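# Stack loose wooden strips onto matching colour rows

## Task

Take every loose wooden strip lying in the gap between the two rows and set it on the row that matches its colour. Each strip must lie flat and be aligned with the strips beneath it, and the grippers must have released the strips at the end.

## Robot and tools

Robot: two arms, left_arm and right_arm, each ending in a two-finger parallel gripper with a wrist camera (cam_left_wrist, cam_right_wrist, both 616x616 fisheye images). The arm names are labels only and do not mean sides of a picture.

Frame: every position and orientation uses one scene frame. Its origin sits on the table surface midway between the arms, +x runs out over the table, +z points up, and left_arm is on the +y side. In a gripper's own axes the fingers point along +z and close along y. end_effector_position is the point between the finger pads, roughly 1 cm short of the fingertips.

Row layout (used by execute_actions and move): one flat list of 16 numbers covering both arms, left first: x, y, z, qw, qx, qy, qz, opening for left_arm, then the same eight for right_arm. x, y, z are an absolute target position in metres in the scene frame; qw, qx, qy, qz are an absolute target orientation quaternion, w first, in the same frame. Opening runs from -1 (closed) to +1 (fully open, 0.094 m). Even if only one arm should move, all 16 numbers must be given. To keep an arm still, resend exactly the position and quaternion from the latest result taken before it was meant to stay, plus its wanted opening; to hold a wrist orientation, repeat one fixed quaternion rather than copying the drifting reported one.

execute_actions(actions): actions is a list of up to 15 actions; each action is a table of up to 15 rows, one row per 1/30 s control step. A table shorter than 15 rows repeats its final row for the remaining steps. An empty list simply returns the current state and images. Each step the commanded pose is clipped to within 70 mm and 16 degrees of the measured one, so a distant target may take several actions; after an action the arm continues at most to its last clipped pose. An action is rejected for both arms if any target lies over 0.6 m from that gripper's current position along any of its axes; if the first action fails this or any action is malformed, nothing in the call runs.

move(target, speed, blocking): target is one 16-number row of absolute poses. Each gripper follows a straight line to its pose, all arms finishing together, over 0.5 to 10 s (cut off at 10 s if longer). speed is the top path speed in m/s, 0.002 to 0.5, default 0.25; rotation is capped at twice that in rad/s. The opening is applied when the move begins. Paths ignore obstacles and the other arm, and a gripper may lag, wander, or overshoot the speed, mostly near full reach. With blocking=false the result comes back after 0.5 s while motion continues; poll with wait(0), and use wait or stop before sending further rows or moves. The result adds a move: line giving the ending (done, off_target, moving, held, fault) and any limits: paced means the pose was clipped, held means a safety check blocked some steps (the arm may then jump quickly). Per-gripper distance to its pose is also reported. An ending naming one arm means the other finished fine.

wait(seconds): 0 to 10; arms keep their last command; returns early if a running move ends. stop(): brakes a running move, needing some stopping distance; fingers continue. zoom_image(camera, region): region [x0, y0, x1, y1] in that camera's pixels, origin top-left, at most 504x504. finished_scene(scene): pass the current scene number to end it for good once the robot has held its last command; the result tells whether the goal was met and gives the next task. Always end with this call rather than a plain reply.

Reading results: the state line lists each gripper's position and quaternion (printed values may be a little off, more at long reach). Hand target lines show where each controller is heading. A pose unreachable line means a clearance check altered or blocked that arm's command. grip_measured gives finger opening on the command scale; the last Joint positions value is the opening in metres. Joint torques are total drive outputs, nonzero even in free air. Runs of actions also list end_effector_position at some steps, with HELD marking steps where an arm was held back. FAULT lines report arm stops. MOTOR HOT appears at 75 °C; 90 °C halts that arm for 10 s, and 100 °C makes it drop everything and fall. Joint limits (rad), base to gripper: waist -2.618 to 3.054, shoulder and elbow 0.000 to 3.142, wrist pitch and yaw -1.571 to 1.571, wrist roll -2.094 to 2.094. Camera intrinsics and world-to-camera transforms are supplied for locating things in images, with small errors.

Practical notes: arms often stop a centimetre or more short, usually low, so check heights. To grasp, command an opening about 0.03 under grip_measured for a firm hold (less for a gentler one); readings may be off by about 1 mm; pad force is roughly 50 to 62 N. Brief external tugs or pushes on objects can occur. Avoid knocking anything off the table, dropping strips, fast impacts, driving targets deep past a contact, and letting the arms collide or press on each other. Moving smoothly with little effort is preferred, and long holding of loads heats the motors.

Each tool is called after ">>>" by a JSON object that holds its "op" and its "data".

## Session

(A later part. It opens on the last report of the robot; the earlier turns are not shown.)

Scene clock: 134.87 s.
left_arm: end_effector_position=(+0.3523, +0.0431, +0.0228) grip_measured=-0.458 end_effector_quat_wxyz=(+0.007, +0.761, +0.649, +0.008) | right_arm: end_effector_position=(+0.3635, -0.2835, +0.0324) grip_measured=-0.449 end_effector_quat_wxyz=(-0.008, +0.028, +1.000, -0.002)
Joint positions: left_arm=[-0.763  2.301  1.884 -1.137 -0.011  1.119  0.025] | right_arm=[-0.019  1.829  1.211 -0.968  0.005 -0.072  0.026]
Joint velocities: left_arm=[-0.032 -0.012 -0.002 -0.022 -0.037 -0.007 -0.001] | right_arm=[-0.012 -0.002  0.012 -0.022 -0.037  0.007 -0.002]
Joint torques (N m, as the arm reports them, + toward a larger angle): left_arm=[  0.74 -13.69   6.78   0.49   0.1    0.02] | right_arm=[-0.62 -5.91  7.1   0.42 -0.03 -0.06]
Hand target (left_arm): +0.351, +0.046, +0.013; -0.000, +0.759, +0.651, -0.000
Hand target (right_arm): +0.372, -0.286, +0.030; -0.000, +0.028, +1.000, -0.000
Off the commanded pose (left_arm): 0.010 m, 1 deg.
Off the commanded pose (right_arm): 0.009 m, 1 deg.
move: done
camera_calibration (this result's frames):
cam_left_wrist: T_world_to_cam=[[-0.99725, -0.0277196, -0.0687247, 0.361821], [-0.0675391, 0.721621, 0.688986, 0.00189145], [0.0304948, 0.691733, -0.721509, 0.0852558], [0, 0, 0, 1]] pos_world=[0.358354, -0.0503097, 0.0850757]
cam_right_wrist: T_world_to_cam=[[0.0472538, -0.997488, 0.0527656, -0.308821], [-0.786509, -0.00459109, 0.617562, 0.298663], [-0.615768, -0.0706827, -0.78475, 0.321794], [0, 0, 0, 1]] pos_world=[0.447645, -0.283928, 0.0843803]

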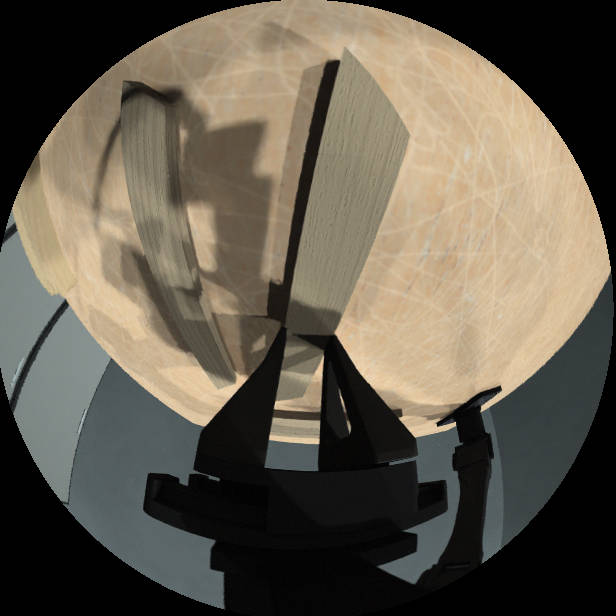

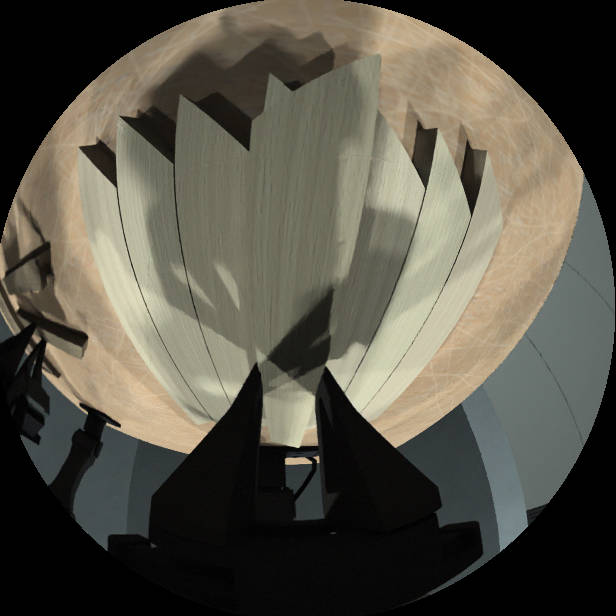

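Left grip is shallow; regrasp lower.

>>> {"op": "move", "data": {"target": [0.351,0.046,0.005,0,0.759,0.651,0,-0.2,0.366,-0.284,0.024,0,0.028,1,0,-0.48], "speed": 0.03}}

>>> {"op": "move", "data": {"target": [0.351,0.046,0.008,0,0.759,0.651,0,-0.5,0.364,-0.284,0.031,0,0.028,1,0,-0.2], "speed": 0.05}}

>>> {"op": "move", "data": {"target": [0.351,0.05,0.075,0,0.759,0.651,0,-0.5,0.364,-0.284,0.13,0,0.028,1,0,-0.2], "speed": 0.2}}

Scene clock: 145.27 s.
left_arm: end_effector_position=(+0.3529, +0.0427, +0.0180) grip_measured=-0.202 end_effector_quat_wxyz=(+0.010, +0.761, +0.649, +0.008) | right_arm: end_effector_position=(+0.3705, -0.2843, +0.0324) grip_measured=-0.449 end_effector_quat_wxyz=(+0.006, +0.028, +1.000, -0.003)
Joint positions: left_arm=[-0.763  2.301  1.865 -1.111 -0.011  1.119  0.038] | right_arm=[-0.019  1.829  1.211 -0.94   0.005 -0.072  0.026]
Joint velocities: left_arm=[ 0.002 -0.007 -0.017 -0.037 -0.037  0.037  0.   ] | right_arm=[-0.007  0.007  0.012  0.066 -0.007 -0.081 -0.   ]
Joint torques (N m, as the arm reports them, + toward a larger angle): left_arm=[  0.75 -13.04   6.7    0.52   0.1    0.02] | right_arm=[-0.31 -6.87  3.73  0.5  -0.04 -0.02]
Hand target (left_arm): +0.351, +0.046, +0.005; +0.000, +0.759, +0.651, -0.000
Hand target (right_arm): +0.366, -0.284, +0.024; -0.000, +0.028, +1.000, +0.000
Off the commanded pose (left_arm): 0.014 m, 2 deg.
Off the commanded pose (right_arm): 0.010 m, 1 deg.
move: off_target (left_arm)
camera_calibration (this result's frames):
cam_left_wrist: T_world_to_cam=[[-0.996872, -0.0279848, -0.0739185, 0.362028], [-0.0711916, 0.724177, 0.685929, 0.00675769], [0.0343345, 0.689046, -0.723904, 0.0808651], [0, 0, 0, 1]] pos_world=[0.3586, -0.0504822, 0.0806639]
cam_right_wrist: T_world_to_cam=[[0.0457081, -0.997292, 0.0576216, -0.309561], [-0.803492, -0.00242997, 0.59531, 0.311771], [-0.593558, -0.073509, -0.801427, 0.317515], [0, 0, 0, 1]] pos_world=[0.453119, -0.284625, 0.0867023]

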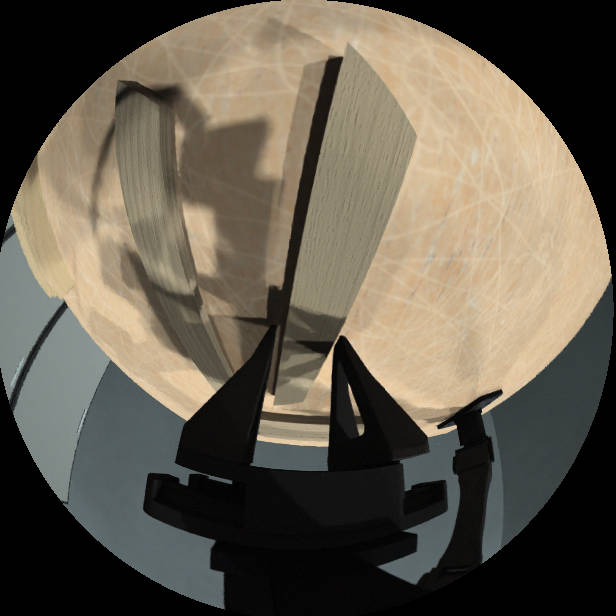

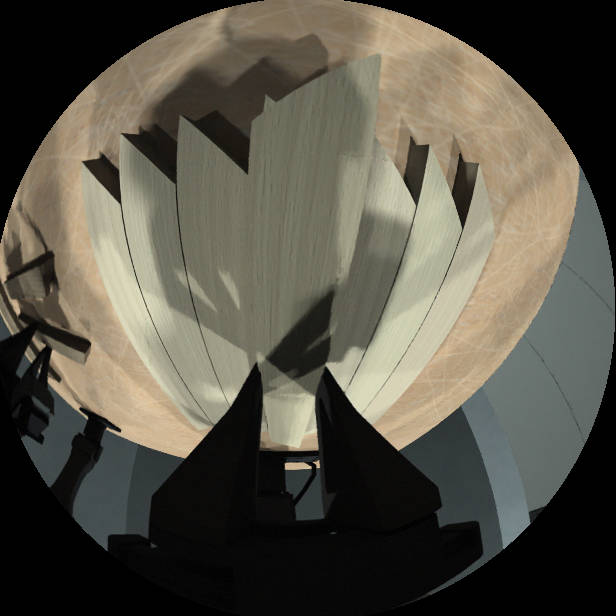

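Scene clock: 145.97 s.
left_arm: end_effector_position=(+0.3529, +0.0427, +0.0180) grip_measured=-0.456 end_effector_quat_wxyz=(+0.011, +0.761, +0.649, +0.008) | right_arm: end_effector_position=(+0.3705, -0.2843, +0.0324) grip_measured=-0.203 end_effector_quat_wxyz=(+0.006, +0.028, +1.000, -0.003)
Joint positions: left_arm=[-0.763  2.301  1.865 -1.11  -0.011  1.119  0.026] | right_arm=[-0.019  1.829  1.211 -0.94   0.005 -0.072  0.037]
Joint velocities: left_arm=[-0.022 -0.007  0.017  0.022  0.022 -0.007 -0.002] | right_arm=[-0.007  0.012  0.007  0.007 -0.037 -0.022  0.   ]
Joint torques (N m, as the arm reports them, + toward a larger angle): left_arm=[  0.74 -13.3    7.4    0.43   0.1    0.02] | right_arm=[-0.35 -8.    4.39  0.28 -0.04 -0.02]
Hand target (left_arm): +0.351, +0.046, +0.008; +0.000, +0.759, +0.651, -0.000
Hand target (right_arm): +0.364, -0.284, +0.031; -0.000, +0.028, +1.000, -0.000
Off the commanded pose (left_arm): 0.011 m, 2 deg.
Off the commanded pose (right_arm): 0.007 m, 1 deg.
move: off_target (left_arm)
camera_calibration (this result's frames):
cam_left_wrist: T_world_to_cam=[[-0.996848, -0.028001, -0.074224, 0.362102], [-0.0714059, 0.724327, 0.685748, 0.00687355], [0.0345608, 0.688887, -0.724044, 0.080831], [0, 0, 0, 1]] pos_world=[0.358658, -0.0505229, 0.0806883]
cam_right_wrist: T_world_to_cam=[[0.0457081, -0.997292, 0.0576216, -0.309561], [-0.803492, -0.00242997, 0.59531, 0.311771], [-0.593558, -0.073509, -0.801427, 0.317515], [0, 0, 0, 1]] pos_world=[0.453119, -0.284625, 0.0867023]

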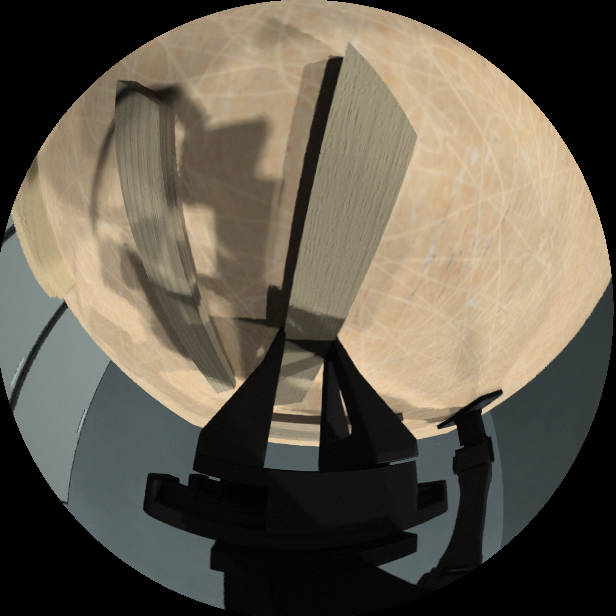

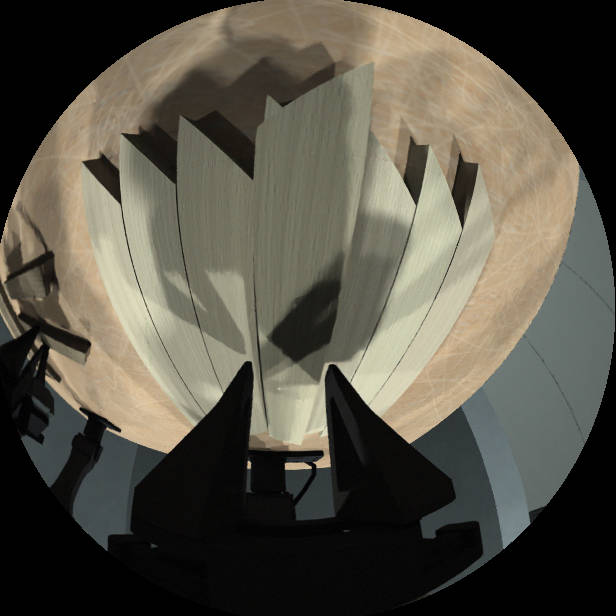

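Scene clock: 147.17 s.
left_arm: end_effector_position=(+0.3477, +0.0499, +0.0597) grip_measured=-0.456 end_effector_quat_wxyz=(-0.015, +0.760, +0.650, +0.002) | right_arm: end_effector_position=(+0.3614, -0.2832, +0.1202) grip_measured=-0.203 end_effector_quat_wxyz=(-0.011, +0.027, +1.000, -0.002)
Joint positions: left_arm=[-0.756  2.301  2.031 -1.329 -0.011  1.123  0.026] | right_arm=[-0.019  1.757  1.48  -1.314  0.005 -0.072  0.037]
Joint velocities: left_arm=[-0.012 -0.002 -0.002 -0.095 -0.037  0.007  0.   ] | right_arm=[-0.012 -0.017 -0.002 -0.022 -0.022 -0.066 -0.001]
Joint torques (N m, as the arm reports them, + toward a larger angle): left_arm=[  0.78 -17.14   9.87   0.16   0.1    0.05] | right_arm=[-0.38 -7.74  8.29  0.14 -0.01 -0.03]
Hand target (left_arm): +0.351, +0.050, +0.075; +0.000, +0.759, +0.651, +0.000
Hand target (right_arm): +0.364, -0.284, +0.130; +0.000, +0.028, +1.000, -0.000
Off the commanded pose (left_arm): 0.016 m, 2 deg.
Off the commanded pose (right_arm): 0.010 m, 1 deg.
move: off_target (left_arm)
camera_calibration (this result's frames):
cam_left_wrist: T_world_to_cam=[[-0.999052, -0.0298516, -0.0316798, 0.358531], [-0.0435145, 0.703377, 0.709484, -0.0373991], [0.00110358, 0.71019, -0.704009, 0.11556], [0, 0, 0, 1]] pos_world=[0.356436, -0.0450613, 0.119248]
cam_right_wrist: T_world_to_cam=[[0.0475309, -0.997524, 0.051842, -0.313074], [-0.783226, -0.00500882, 0.621717, 0.240943], [-0.619917, -0.0701548, -0.781525, 0.390628], [0, 0, 0, 1]] pos_world=[0.445751, -0.283687, 0.171717]

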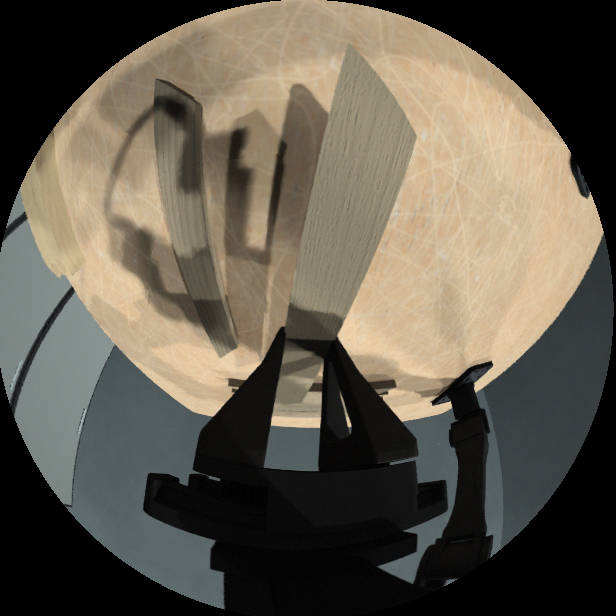

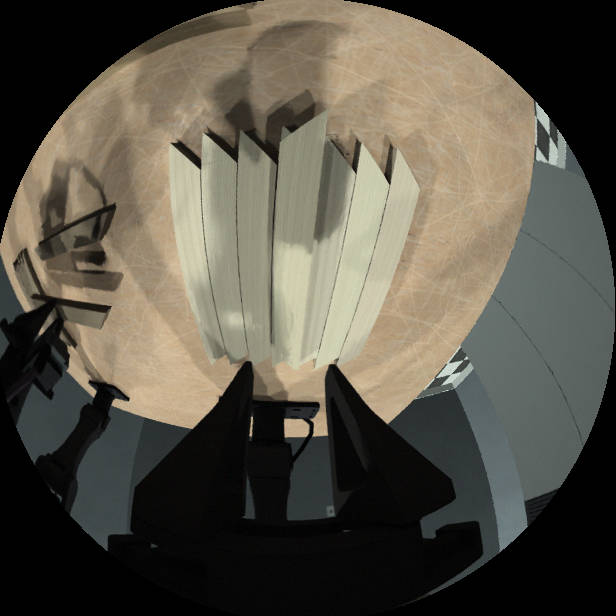

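>>> {"op": "move", "data": {"target": [0.33,0.365,0.065,0,-0.024,1,0,-0.5,0.364,-0.284,0.05,0,0.028,1,0,-0.1], "speed": 0.3}}

>>> {"op": "move", "data": {"target": [0.33,0.365,0.036,0,-0.024,1,0,-0.5,0.364,-0.284,0.023,0,0.028,1,0,-0.1], "speed": 0.06}}

Scene clock: 159.53 s.
left_arm: end_effector_position=(+0.3273, +0.3635, +0.0589) grip_measured=-0.456 end_effector_quat_wxyz=(-0.017, -0.018, +1.000, -0.006) | right_arm: end_effector_position=(+0.3651, -0.2837, +0.0575) grip_measured=-0.102 end_effector_quat_wxyz=(+0.004, +0.028, +1.000, -0.003)
Joint positions: left_arm=[ 0.036  1.934  1.461 -1.132  0.005  0.152  0.026] | right_arm=[-0.019  1.783  1.258 -1.038  0.005 -0.072  0.042]
Joint velocities: left_arm=[-0.007 -0.017  0.002 -0.022 -0.066 -0.007 -0.   ] | right_arm=[-0.007 -0.002 -0.007 -0.007 -0.051 -0.007 -0.001]
Joint torques (N m, as the arm reports them, + toward a larger angle): left_arm=[  0.41 -13.12   7.78   0.42   0.06  -0.04] | right_arm=[-0.36 -6.35  4.65  0.49 -0.01 -0.03]
Hand target (left_arm): +0.332, +0.364, +0.066; +0.001, -0.024, +1.000, -0.005
Hand target (right_arm): +0.364, -0.284, +0.050; -0.000, +0.028, +1.000, -0.000
Off the commanded pose (left_arm): 0.007 m, 2 deg.
Off the commanded pose (right_arm): 0.008 m, 1 deg.
move: done
camera_calibration (this result's frames):
cam_left_wrist: T_world_to_cam=[[0.219515, -0.974631, -0.0436848, 0.292765], [-0.673729, -0.183825, 0.715749, 0.270133], [-0.705622, -0.127686, -0.69699, 0.427815], [0, 0, 0, 1]] pos_world=[0.419605, 0.389621, 0.117624]
cam_right_wrist: T_world_to_cam=[[0.0459895, -0.997327, 0.0567717, -0.310144], [-0.800554, -0.00280387, 0.599254, 0.291094], [-0.597493, -0.0730082, -0.798543, 0.335913], [0, 0, 0, 1]] pos_world=[0.448005, -0.283974, 0.111409]

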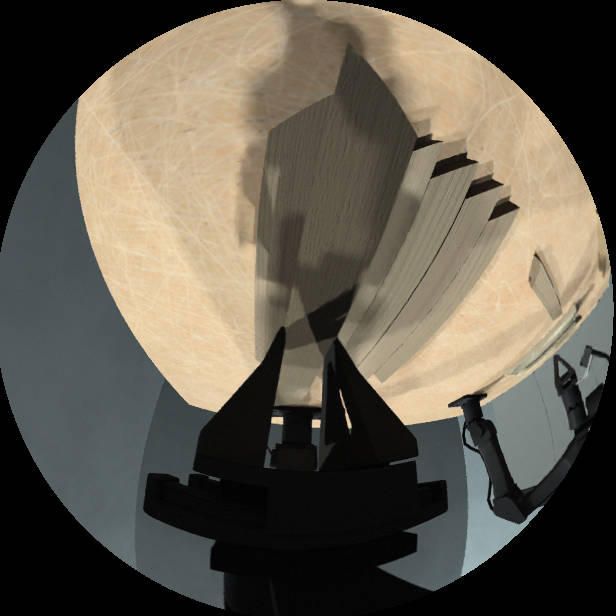

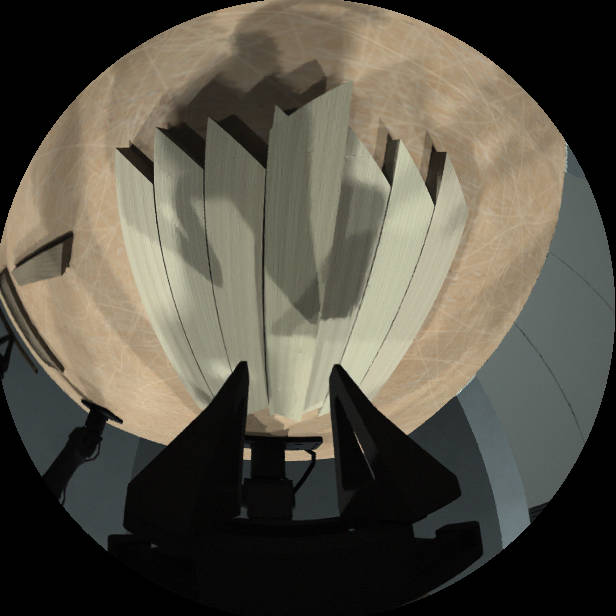

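Scene clock: 160.57 s.
left_arm: end_effector_position=(+0.3305, +0.3641, +0.0399) grip_measured=-0.456 end_effector_quat_wxyz=(+0.000, -0.021, +1.000, -0.003) | right_arm: end_effector_position=(+0.3649, -0.2836, +0.0291) grip_measured=-0.102 end_effector_quat_wxyz=(+0.001, +0.028, +1.000, -0.003)
Joint positions: left_arm=[ 0.036  1.934  1.383 -1.02   0.005  0.146  0.026] | right_arm=[-0.019  1.823  1.189 -0.934  0.005 -0.072  0.042]
Joint velocities: left_arm=[-0.007 -0.002 -0.022 -0.022 -0.007  0.022  0.001] | right_arm=[ 0.007 -0.002  0.002  0.007  0.022 -0.11  -0.001]
Joint torques (N m, as the arm reports them, + toward a larger angle): left_arm=[  0.   -10.78   6.7    0.51  -0.08  -0.04] | right_arm=[-0.39 -6.66  4.57  0.47 -0.02 -0.03]
Hand target (left_arm): +0.330, +0.365, +0.036; -0.000, -0.024, +1.000, +0.000
Hand target (right_arm): +0.364, -0.284, +0.023; -0.000, +0.028, +1.000, -0.000
Off the commanded pose (left_arm): 0.004 m, 0 deg.
Off the commanded pose (right_arm): 0.006 m, 0 deg.
move: done
camera_calibration (this result's frames):
cam_left_wrist: T_world_to_cam=[[0.226523, -0.973077, -0.0425309, 0.288899], [-0.696093, -0.192278, 0.691725, 0.297408], [-0.68128, -0.127087, -0.720907, 0.409497], [0, 0, 0, 1]] pos_world=[0.420563, 0.390348, 0.101772]
cam_right_wrist: T_world_to_cam=[[0.0462667, -0.997363, 0.0559205, -0.308578], [-0.797596, -0.00318024, 0.603183, 0.306665], [-0.601415, -0.0725093, -0.79564, 0.314559], [0, 0, 0, 1]] pos_world=[0.448051, -0.28398, 0.0825562]

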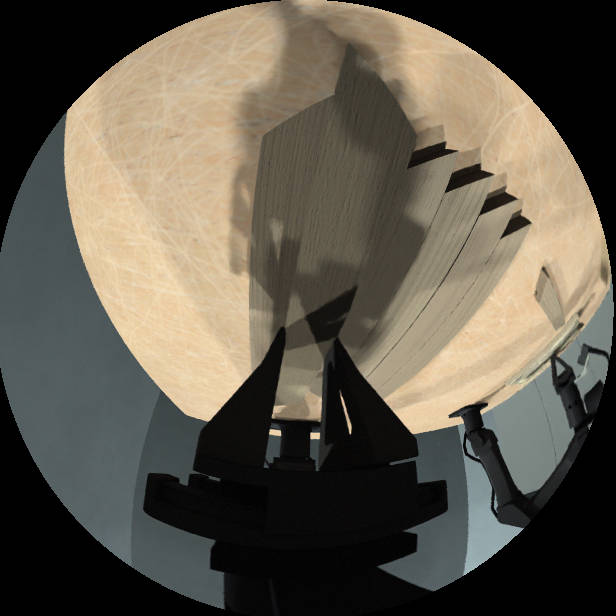

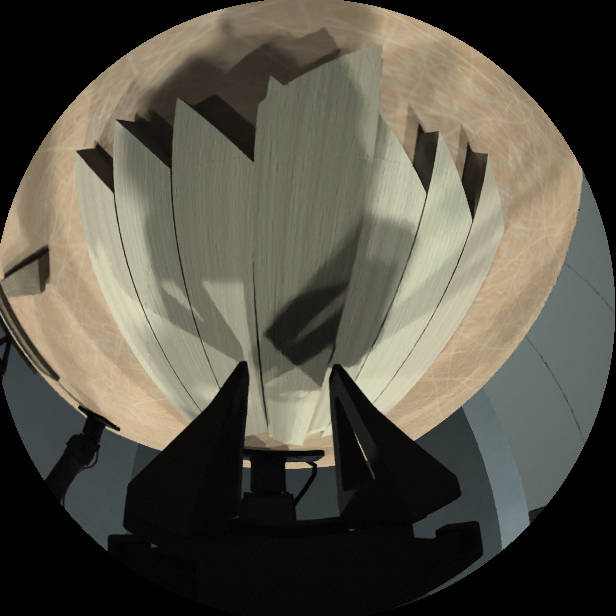

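>>> {"op": "move", "data": {"target": [0.317,0.357,0.034,0,-0.024,1,0,-0.5,0.364,-0.284,0.027,0,0.028,1,0,-0.48], "speed": 0.04}}

>>> {"op": "move", "data": {"target": [0.317,0.357,0.025,0,-0.024,1,0,-0.5,0.35,-0.284,0.032,0,0.028,1,0,-0.48], "speed": 0.04}}

Scene clock: 179.87 s.
left_arm: end_effector_position=(+0.3166, +0.3598, +0.0303) grip_measured=-0.456 end_effector_quat_wxyz=(-0.010, -0.025, +1.000, -0.003) | right_arm: end_effector_position=(+0.3653, -0.2837, +0.0291) grip_measured=-0.452 end_effector_quat_wxyz=(+0.002, +0.027, +1.000, -0.003)
Joint positions: left_arm=[ 0.03   1.913  1.313 -0.993  0.003  0.132  0.026] | right_arm=[-0.019  1.823  1.189 -0.932  0.005 -0.072  0.026]
Joint velocities: left_arm=[-0.017 -0.002 -0.017  0.022 -0.037 -0.051  0.   ] | right_arm=[ 0.002 -0.007 -0.007 -0.125  0.007  0.007  0.001]
Joint torques (N m, as the arm reports them, + toward a larger angle): left_arm=[ -0.89 -12.72   6.13   0.45  -0.02  -0.05] | right_arm=[-0.37 -7.09  5.29  0.35 -0.02 -0.04]
Hand target (left_arm): +0.317, +0.357, +0.034; -0.000, -0.024, +1.000, +0.000
Hand target (right_arm): +0.364, -0.284, +0.027; +0.000, +0.028, +1.000, +0.000
Off the commanded pose (left_arm): 0.005 m, 1 deg.
Off the commanded pose (right_arm): 0.002 m, 0 deg.
move: done
camera_calibration (this result's frames):
cam_left_wrist: T_world_to_cam=[[0.23374, -0.971213, -0.0459477, 0.284568], [-0.679954, -0.197057, 0.706279, 0.289687], [-0.695002, -0.133843, -0.706441, 0.398961], [0, 0, 0, 1]] pos_world=[0.407738, 0.386859, 0.0903174]
cam_right_wrist: T_world_to_cam=[[0.0465624, -0.997334, 0.0561839, -0.308751], [-0.798506, -0.00336789, 0.601978, 0.307278], [-0.600184, -0.0728927, -0.796534, 0.31425], [0, 0, 0, 1]] pos_world=[0.448347, -0.283986, 0.082683]

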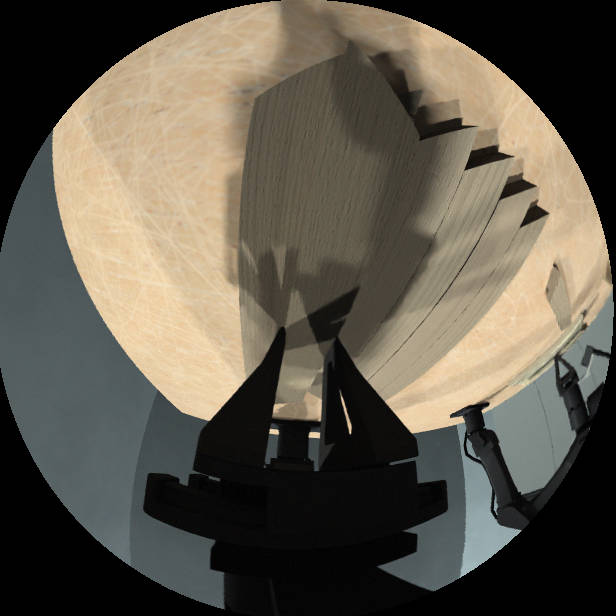

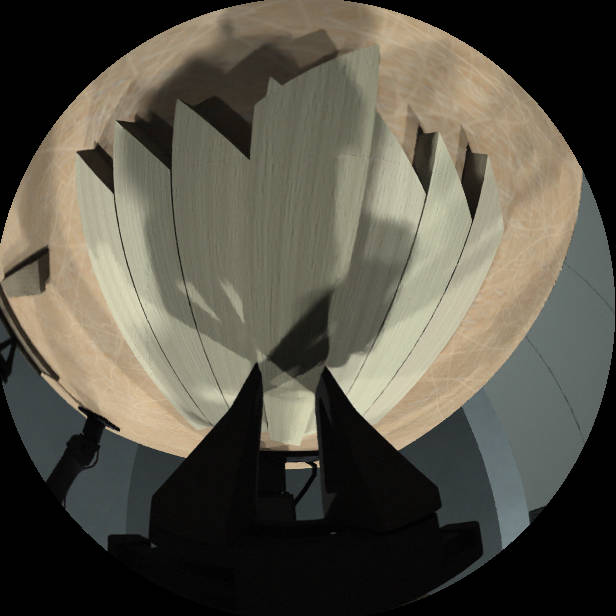

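Scene clock: 180.60 s.
left_arm: end_effector_position=(+0.3164, +0.3598, +0.0297) grip_measured=-0.456 end_effector_quat_wxyz=(-0.006, -0.025, +1.000, -0.002) | right_arm: end_effector_position=(+0.3554, -0.2824, +0.0288) grip_measured=-0.452 end_effector_quat_wxyz=(-0.002, +0.027, +1.000, -0.003)
Joint positions: left_arm=[ 0.03   1.906  1.302 -0.98   0.003  0.132  0.026] | right_arm=[-0.019  1.794  1.151 -0.931  0.005 -0.072  0.026]
Joint velocities: left_arm=[-0.012  0.012  0.002  0.037 -0.022 -0.007 -0.001] | right_arm=[ 0.007 -0.017  0.012  0.051  0.022  0.022 -0.001]
Joint torques (N m, as the arm reports them, + toward a larger angle): left_arm=[ -0.88 -11.07   5.2    0.64  -0.04  -0.05] | right_arm=[-0.81 -8.77  4.28  0.27 -0.03 -0.08]
Hand target (left_arm): +0.317, +0.357, +0.025; -0.000, -0.024, +1.000, -0.000
Hand target (right_arm): +0.350, -0.284, +0.032; -0.000, +0.028, +1.000, -0.000
Off the commanded pose (left_arm): 0.005 m, 1 deg.
Off the commanded pose (right_arm): 0.006 m, 0 deg.
move: done
camera_calibration (this result's frames):
cam_left_wrist: T_world_to_cam=[[0.234075, -0.971134, -0.0459144, 0.284479], [-0.685186, -0.198288, 0.700858, 0.292287], [-0.689731, -0.132593, -0.711822, 0.396441], [0, 0, 0, 1]] pos_world=[0.407119, 0.38679, 0.0904052]
cam_right_wrist: T_world_to_cam=[[0.0469619, -0.997385, 0.0549352, -0.307135], [-0.794157, -0.00392128, 0.6077, 0.297652], [-0.605895, -0.0721659, -0.792264, 0.310289], [0, 0, 0, 1]] pos_world=[0.438809, -0.282772, 0.0818206]

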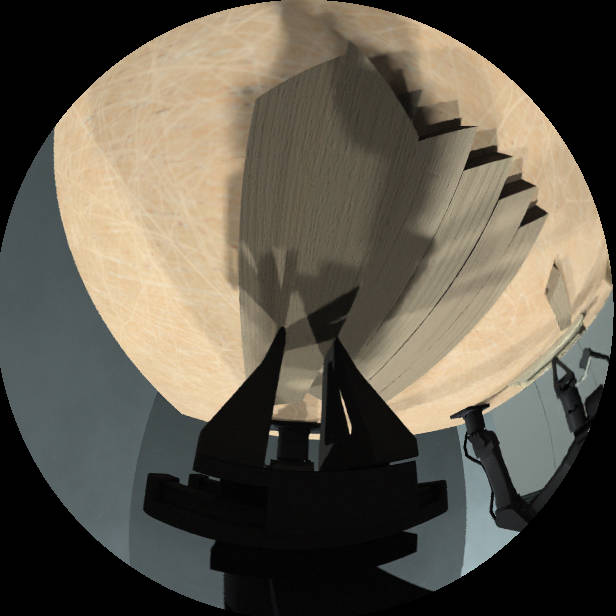

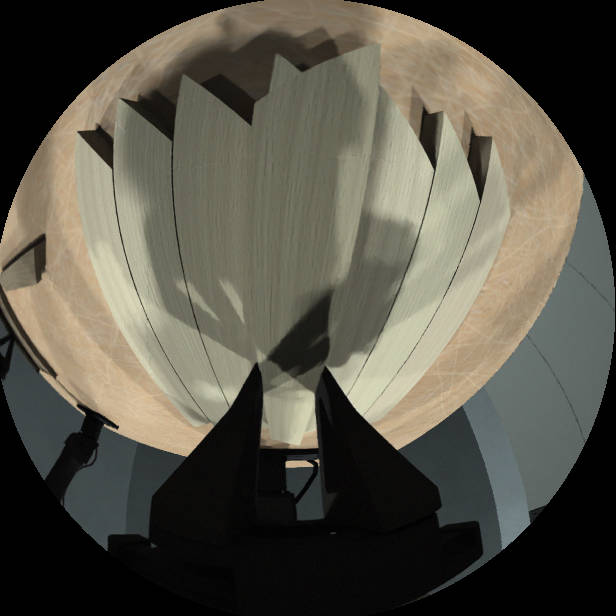

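>>> {"op": "move", "data": {"target": [0.317,0.359,0.03,0,-0.024,1,0,-0.2,0.354,-0.283,0.03,0,0.028,1,0,-0.2], "speed": 0.04}}

>>> {"op": "move", "data": {"target": [0.317,0.359,0.085,0,-0.024,1,0,-0.2,0.354,-0.283,0.1,0,0.028,1,0,-0.2], "speed": 0.2}}

>>> {"op": "move", "data": {"target": [0.43,0.032,0.045,0,0.722,0.692,0,0.3,0.3,-0.283,0.12,0,0.028,1,0,-0.2], "speed": 0.35}}

Scene clock: 202.23 s.
left_arm: end_effector_position=(+0.3169, +0.3599, +0.0297) grip_measured=-0.202 end_effector_quat_wxyz=(-0.005, -0.025, +1.000, -0.002) | right_arm: end_effector_position=(+0.3554, -0.2824, +0.0288) grip_measured=-0.203 end_effector_quat_wxyz=(-0.002, +0.027, +1.000, -0.003)
Joint positions: left_arm=[ 0.03   1.906  1.302 -0.978  0.003  0.132  0.038] | right_arm=[-0.019  1.794  1.151 -0.931  0.005 -0.072  0.037]
Joint velocities: left_arm=[ 0.007 -0.002 -0.012 -0.037  0.037 -0.007  0.001] | right_arm=[-0.012 -0.007  0.012 -0.022  0.037  0.007 -0.   ]
Joint torques (N m, as the arm reports them, + toward a larger angle): left_arm=[ -0.35 -11.68   6.35   0.46  -0.04  -0.01] | right_arm=[-0.39 -7.57  5.33  0.29 -0.02 -0.03]
Hand target (left_arm): +0.317, +0.359, +0.030; -0.000, -0.024, +1.000, +0.000
Hand target (right_arm): +0.354, -0.283, +0.030; -0.000, +0.028, +1.000, -0.000
Off the commanded pose (left_arm): 0.001 m, 1 deg.
Off the commanded pose (right_arm): 0.002 m, 0 deg.
move: done
camera_calibration (this result's frames):
cam_left_wrist: T_world_to_cam=[[0.234161, -0.971118, -0.0458105, 0.284417], [-0.6865, -0.19853, 0.699503, 0.293171], [-0.688394, -0.132347, -0.71316, 0.396297], [0, 0, 0, 1]] pos_world=[0.407471, 0.386855, 0.0905783]
cam_right_wrist: T_world_to_cam=[[0.0469619, -0.997385, 0.0549352, -0.307135], [-0.794157, -0.00392128, 0.6077, 0.297652], [-0.605895, -0.0721659, -0.792264, 0.310289], [0, 0, 0, 1]] pos_world=[0.438809, -0.282772, 0.0818206]

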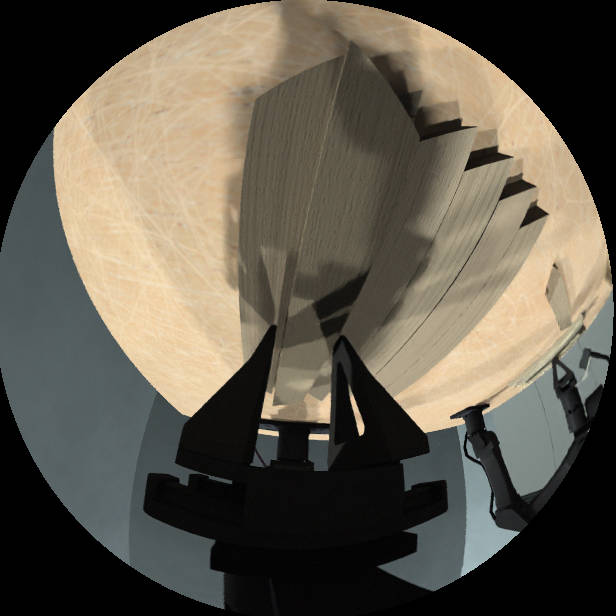

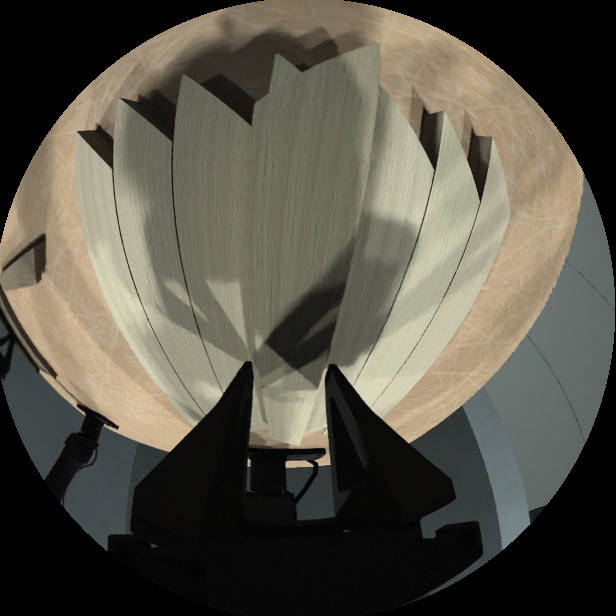

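Scene clock: 203.30 s.
left_arm: end_effector_position=(+0.3150, +0.3596, +0.0770) grip_measured=-0.202 end_effector_quat_wxyz=(-0.008, -0.025, +1.000, -0.003) | right_arm: end_effector_position=(+0.3510, -0.2819, +0.0910) grip_measured=-0.203 end_effector_quat_wxyz=(-0.010, +0.027, +1.000, -0.002)
Joint positions: left_arm=[ 0.03   1.855  1.429 -1.161  0.003  0.132  0.038] | right_arm=[-0.019  1.727  1.327 -1.19   0.005 -0.072  0.037]
Joint velocities: left_arm=[-0.002 -0.007 -0.007 -0.022 -0.037 -0.007 -0.   ] | right_arm=[-0.022  0.002 -0.002  0.022 -0.007  0.022 -0.   ]
Joint torques (N m, as the arm reports them, + toward a larger angle): left_arm=[ -0.36 -11.67   9.29   0.24  -0.05  -0.01] | right_arm=[-0.46 -7.58  8.06  0.17 -0.03 -0.02]
Hand target (left_arm): +0.317, +0.359, +0.085; +0.000, -0.024, +1.000, +0.000
Hand target (right_arm): +0.354, -0.283, +0.100; +0.000, +0.028, +1.000, -0.000
Off the commanded pose (left_arm): 0.008 m, 1 deg.
Off the commanded pose (right_arm): 0.010 m, 1 deg.
move: done
camera_calibration (this result's frames):
cam_left_wrist: T_world_to_cam=[[0.233954, -0.971156, -0.0460595, 0.286788], [-0.683343, -0.197949, 0.70275, 0.257245], [-0.691598, -0.132937, -0.709944, 0.429706], [0, 0, 0, 1]] pos_world=[0.405875, 0.386561, 0.137497]
cam_right_wrist: T_world_to_cam=[[0.047813, -0.997493, 0.0521646, -0.309861], [-0.784399, -0.00516304, 0.620236, 0.251493], [-0.618412, -0.0705732, -0.782679, 0.360861], [0, 0, 0, 1]] pos_world=[0.435247, -0.282319, 0.142617]

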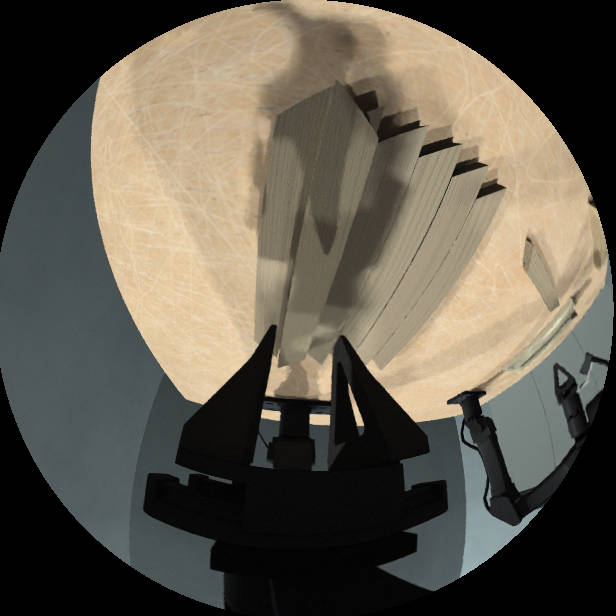

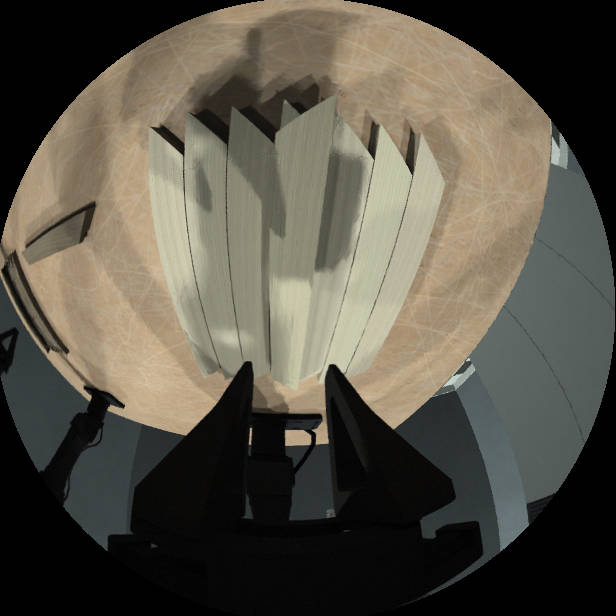

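Scene clock: 206.47 s.
left_arm: end_effector_position=(+0.4293, +0.0335, +0.0480) grip_measured=+0.298 end_effector_quat_wxyz=(+0.028, +0.719, +0.695, +0.011) | right_arm: end_effector_position=(+0.3085, -0.2831, +0.1187) grip_measured=-0.203 end_effector_quat_wxyz=(+0.004, +0.029, +1.000, -0.003)
Joint positions: left_arm=[-0.692  2.74   2.799 -1.57  -0.007  1.066  0.061] | right_arm=[-0.044  1.532  1.231 -1.262  0.005 -0.094  0.037]
Joint velocities: left_arm=[-0.007 -0.012 -0.012 -0.095 -0.051  0.022 -0.   ] | right_arm=[-0.012 -0.017  0.007  0.022  0.037 -0.022  0.   ]
Joint torques (N m, as the arm reports them, + toward a larger angle): left_arm=[ -0.26 -16.01   9.65   0.34   0.03   0.03] | right_arm=[-0.64 -6.88  4.73  0.18 -0.03 -0.08]
Hand target (left_arm): +0.427, +0.034, +0.043; +0.019, +0.722, +0.692, +0.009
Hand target (right_arm): +0.300, -0.283, +0.120; +0.000, +0.028, +1.000, -0.000
Off the commanded pose (left_arm): 0.003 m, 3 deg.
Off the commanded pose (right_arm): 0.009 m, 1 deg.
joint sent to its limit (left arm) — the command would take joint 4 (wrist pitch) past its lower limit, so that joint was sent only as far as its limit.
move: off_target (left_arm)
camera_calibration (this result's frames):
cam_left_wrist: T_world_to_cam=[[-0.983231, -0.153573, -0.0983441, 0.439755], [-0.179751, 0.725202, 0.664659, 0.045946], [-0.0307544, 0.671191, -0.740646, 0.135639], [0, 0, 0, 1]] pos_world=[0.444811, -0.0568256, 0.11317]
cam_right_wrist: T_world_to_cam=[[0.0437139, -0.997421, 0.0569284, -0.309826], [-0.800471, -0.000872692, 0.599371, 0.209602], [-0.597775, -0.0717704, -0.798444, 0.351357], [0, 0, 0, 1]] pos_world=[0.391356, -0.283627, 0.172547]

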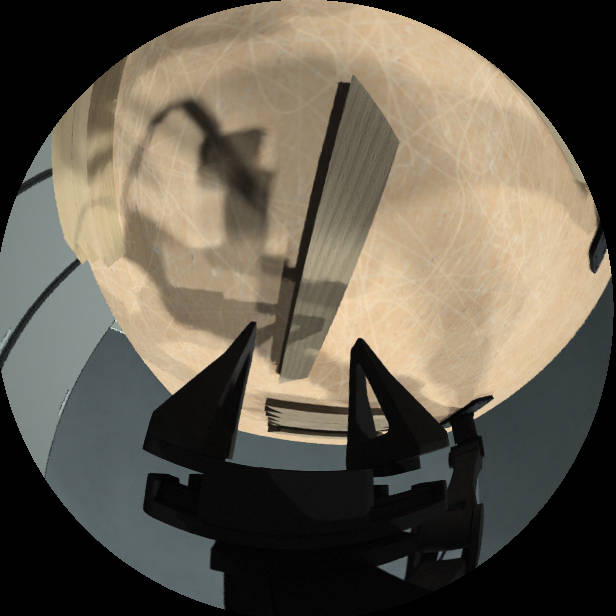

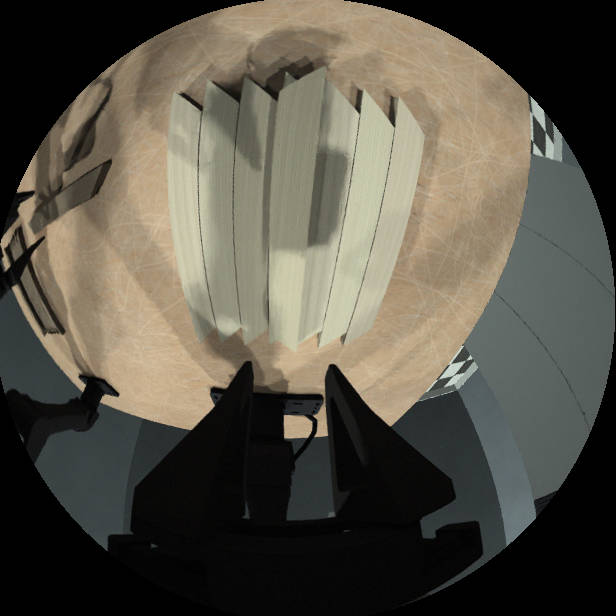

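>>> {"op": "move", "data": {"target": [0.426,0.032,0.008,0.09,0.716,0.686,-0.094,0.3,0.3,-0.283,0.12,0,0.028,1,0,-0.2], "speed": 0.08}}

Scene clock: 214.97 s.
left_arm: end_effector_position=(+0.4247, +0.0329, +0.0137) grip_measured=+0.298 end_effector_quat_wxyz=(+0.082, +0.716, +0.688, -0.087) | right_arm: end_effector_position=(+0.3085, -0.2831, +0.1187) grip_measured=-0.203 end_effector_quat_wxyz=(+0.004, +0.029, +1.000, -0.003)
Joint positions: left_arm=[-0.62   2.541  2.258 -1.188  0.219  1.132  0.061] | right_arm=[-0.044  1.532  1.231 -1.262  0.005 -0.094  0.037]
Joint velocities: left_arm=[ 0.017 -0.002 -0.012 -0.037  0.022 -0.022  0.   ] | right_arm=[-0.012 -0.012  0.007 -0.007 -0.007  0.007 -0.   ]
Joint torques (N m, as the arm reports them, + toward a larger angle): left_arm=[  0.52 -17.07   5.97   0.86   0.33   0.07] | right_arm=[-0.62 -6.83  4.65  0.19 -0.03 -0.08]
Hand target (left_arm): +0.427, +0.032, +0.009; +0.090, +0.716, +0.686, -0.094
Hand target (right_arm): +0.300, -0.283, +0.120; -0.000, +0.028, +1.000, -0.000
Off the commanded pose (left_arm): 0.006 m, 1 deg.
Off the commanded pose (right_arm): 0.009 m, 1 deg.
move: done
camera_calibration (this result's frames):
cam_left_wrist: T_world_to_cam=[[-0.988231, -0.152969, 0.000274325, 0.432505], [-0.131922, 0.853163, 0.504688, 0.0460158], [-0.0774359, 0.498712, -0.863302, 0.13772], [0, 0, 0, 1]] pos_world=[0.444149, -0.0417816, 0.0955516]
cam_right_wrist: T_world_to_cam=[[0.0437139, -0.997421, 0.0569284, -0.309826], [-0.800471, -0.000872692, 0.599371, 0.209602], [-0.597775, -0.0717704, -0.798444, 0.351357], [0, 0, 0, 1]] pos_world=[0.391356, -0.283627, 0.172547]

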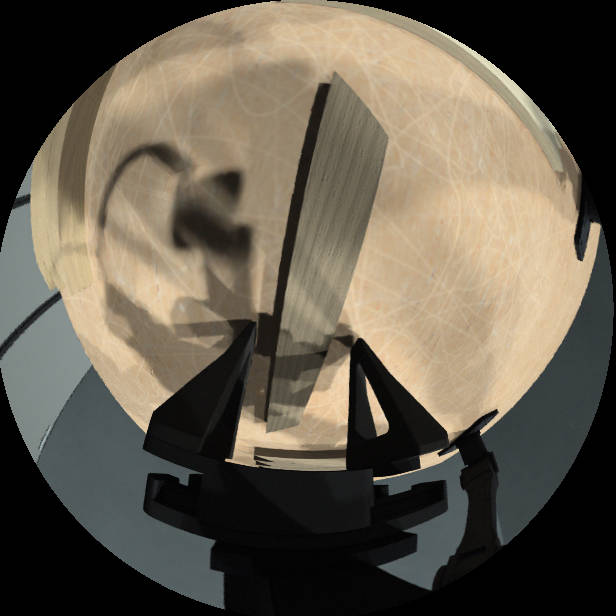

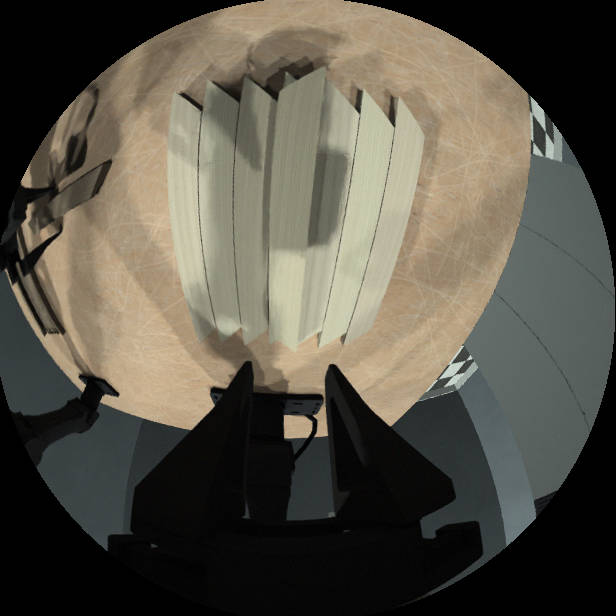

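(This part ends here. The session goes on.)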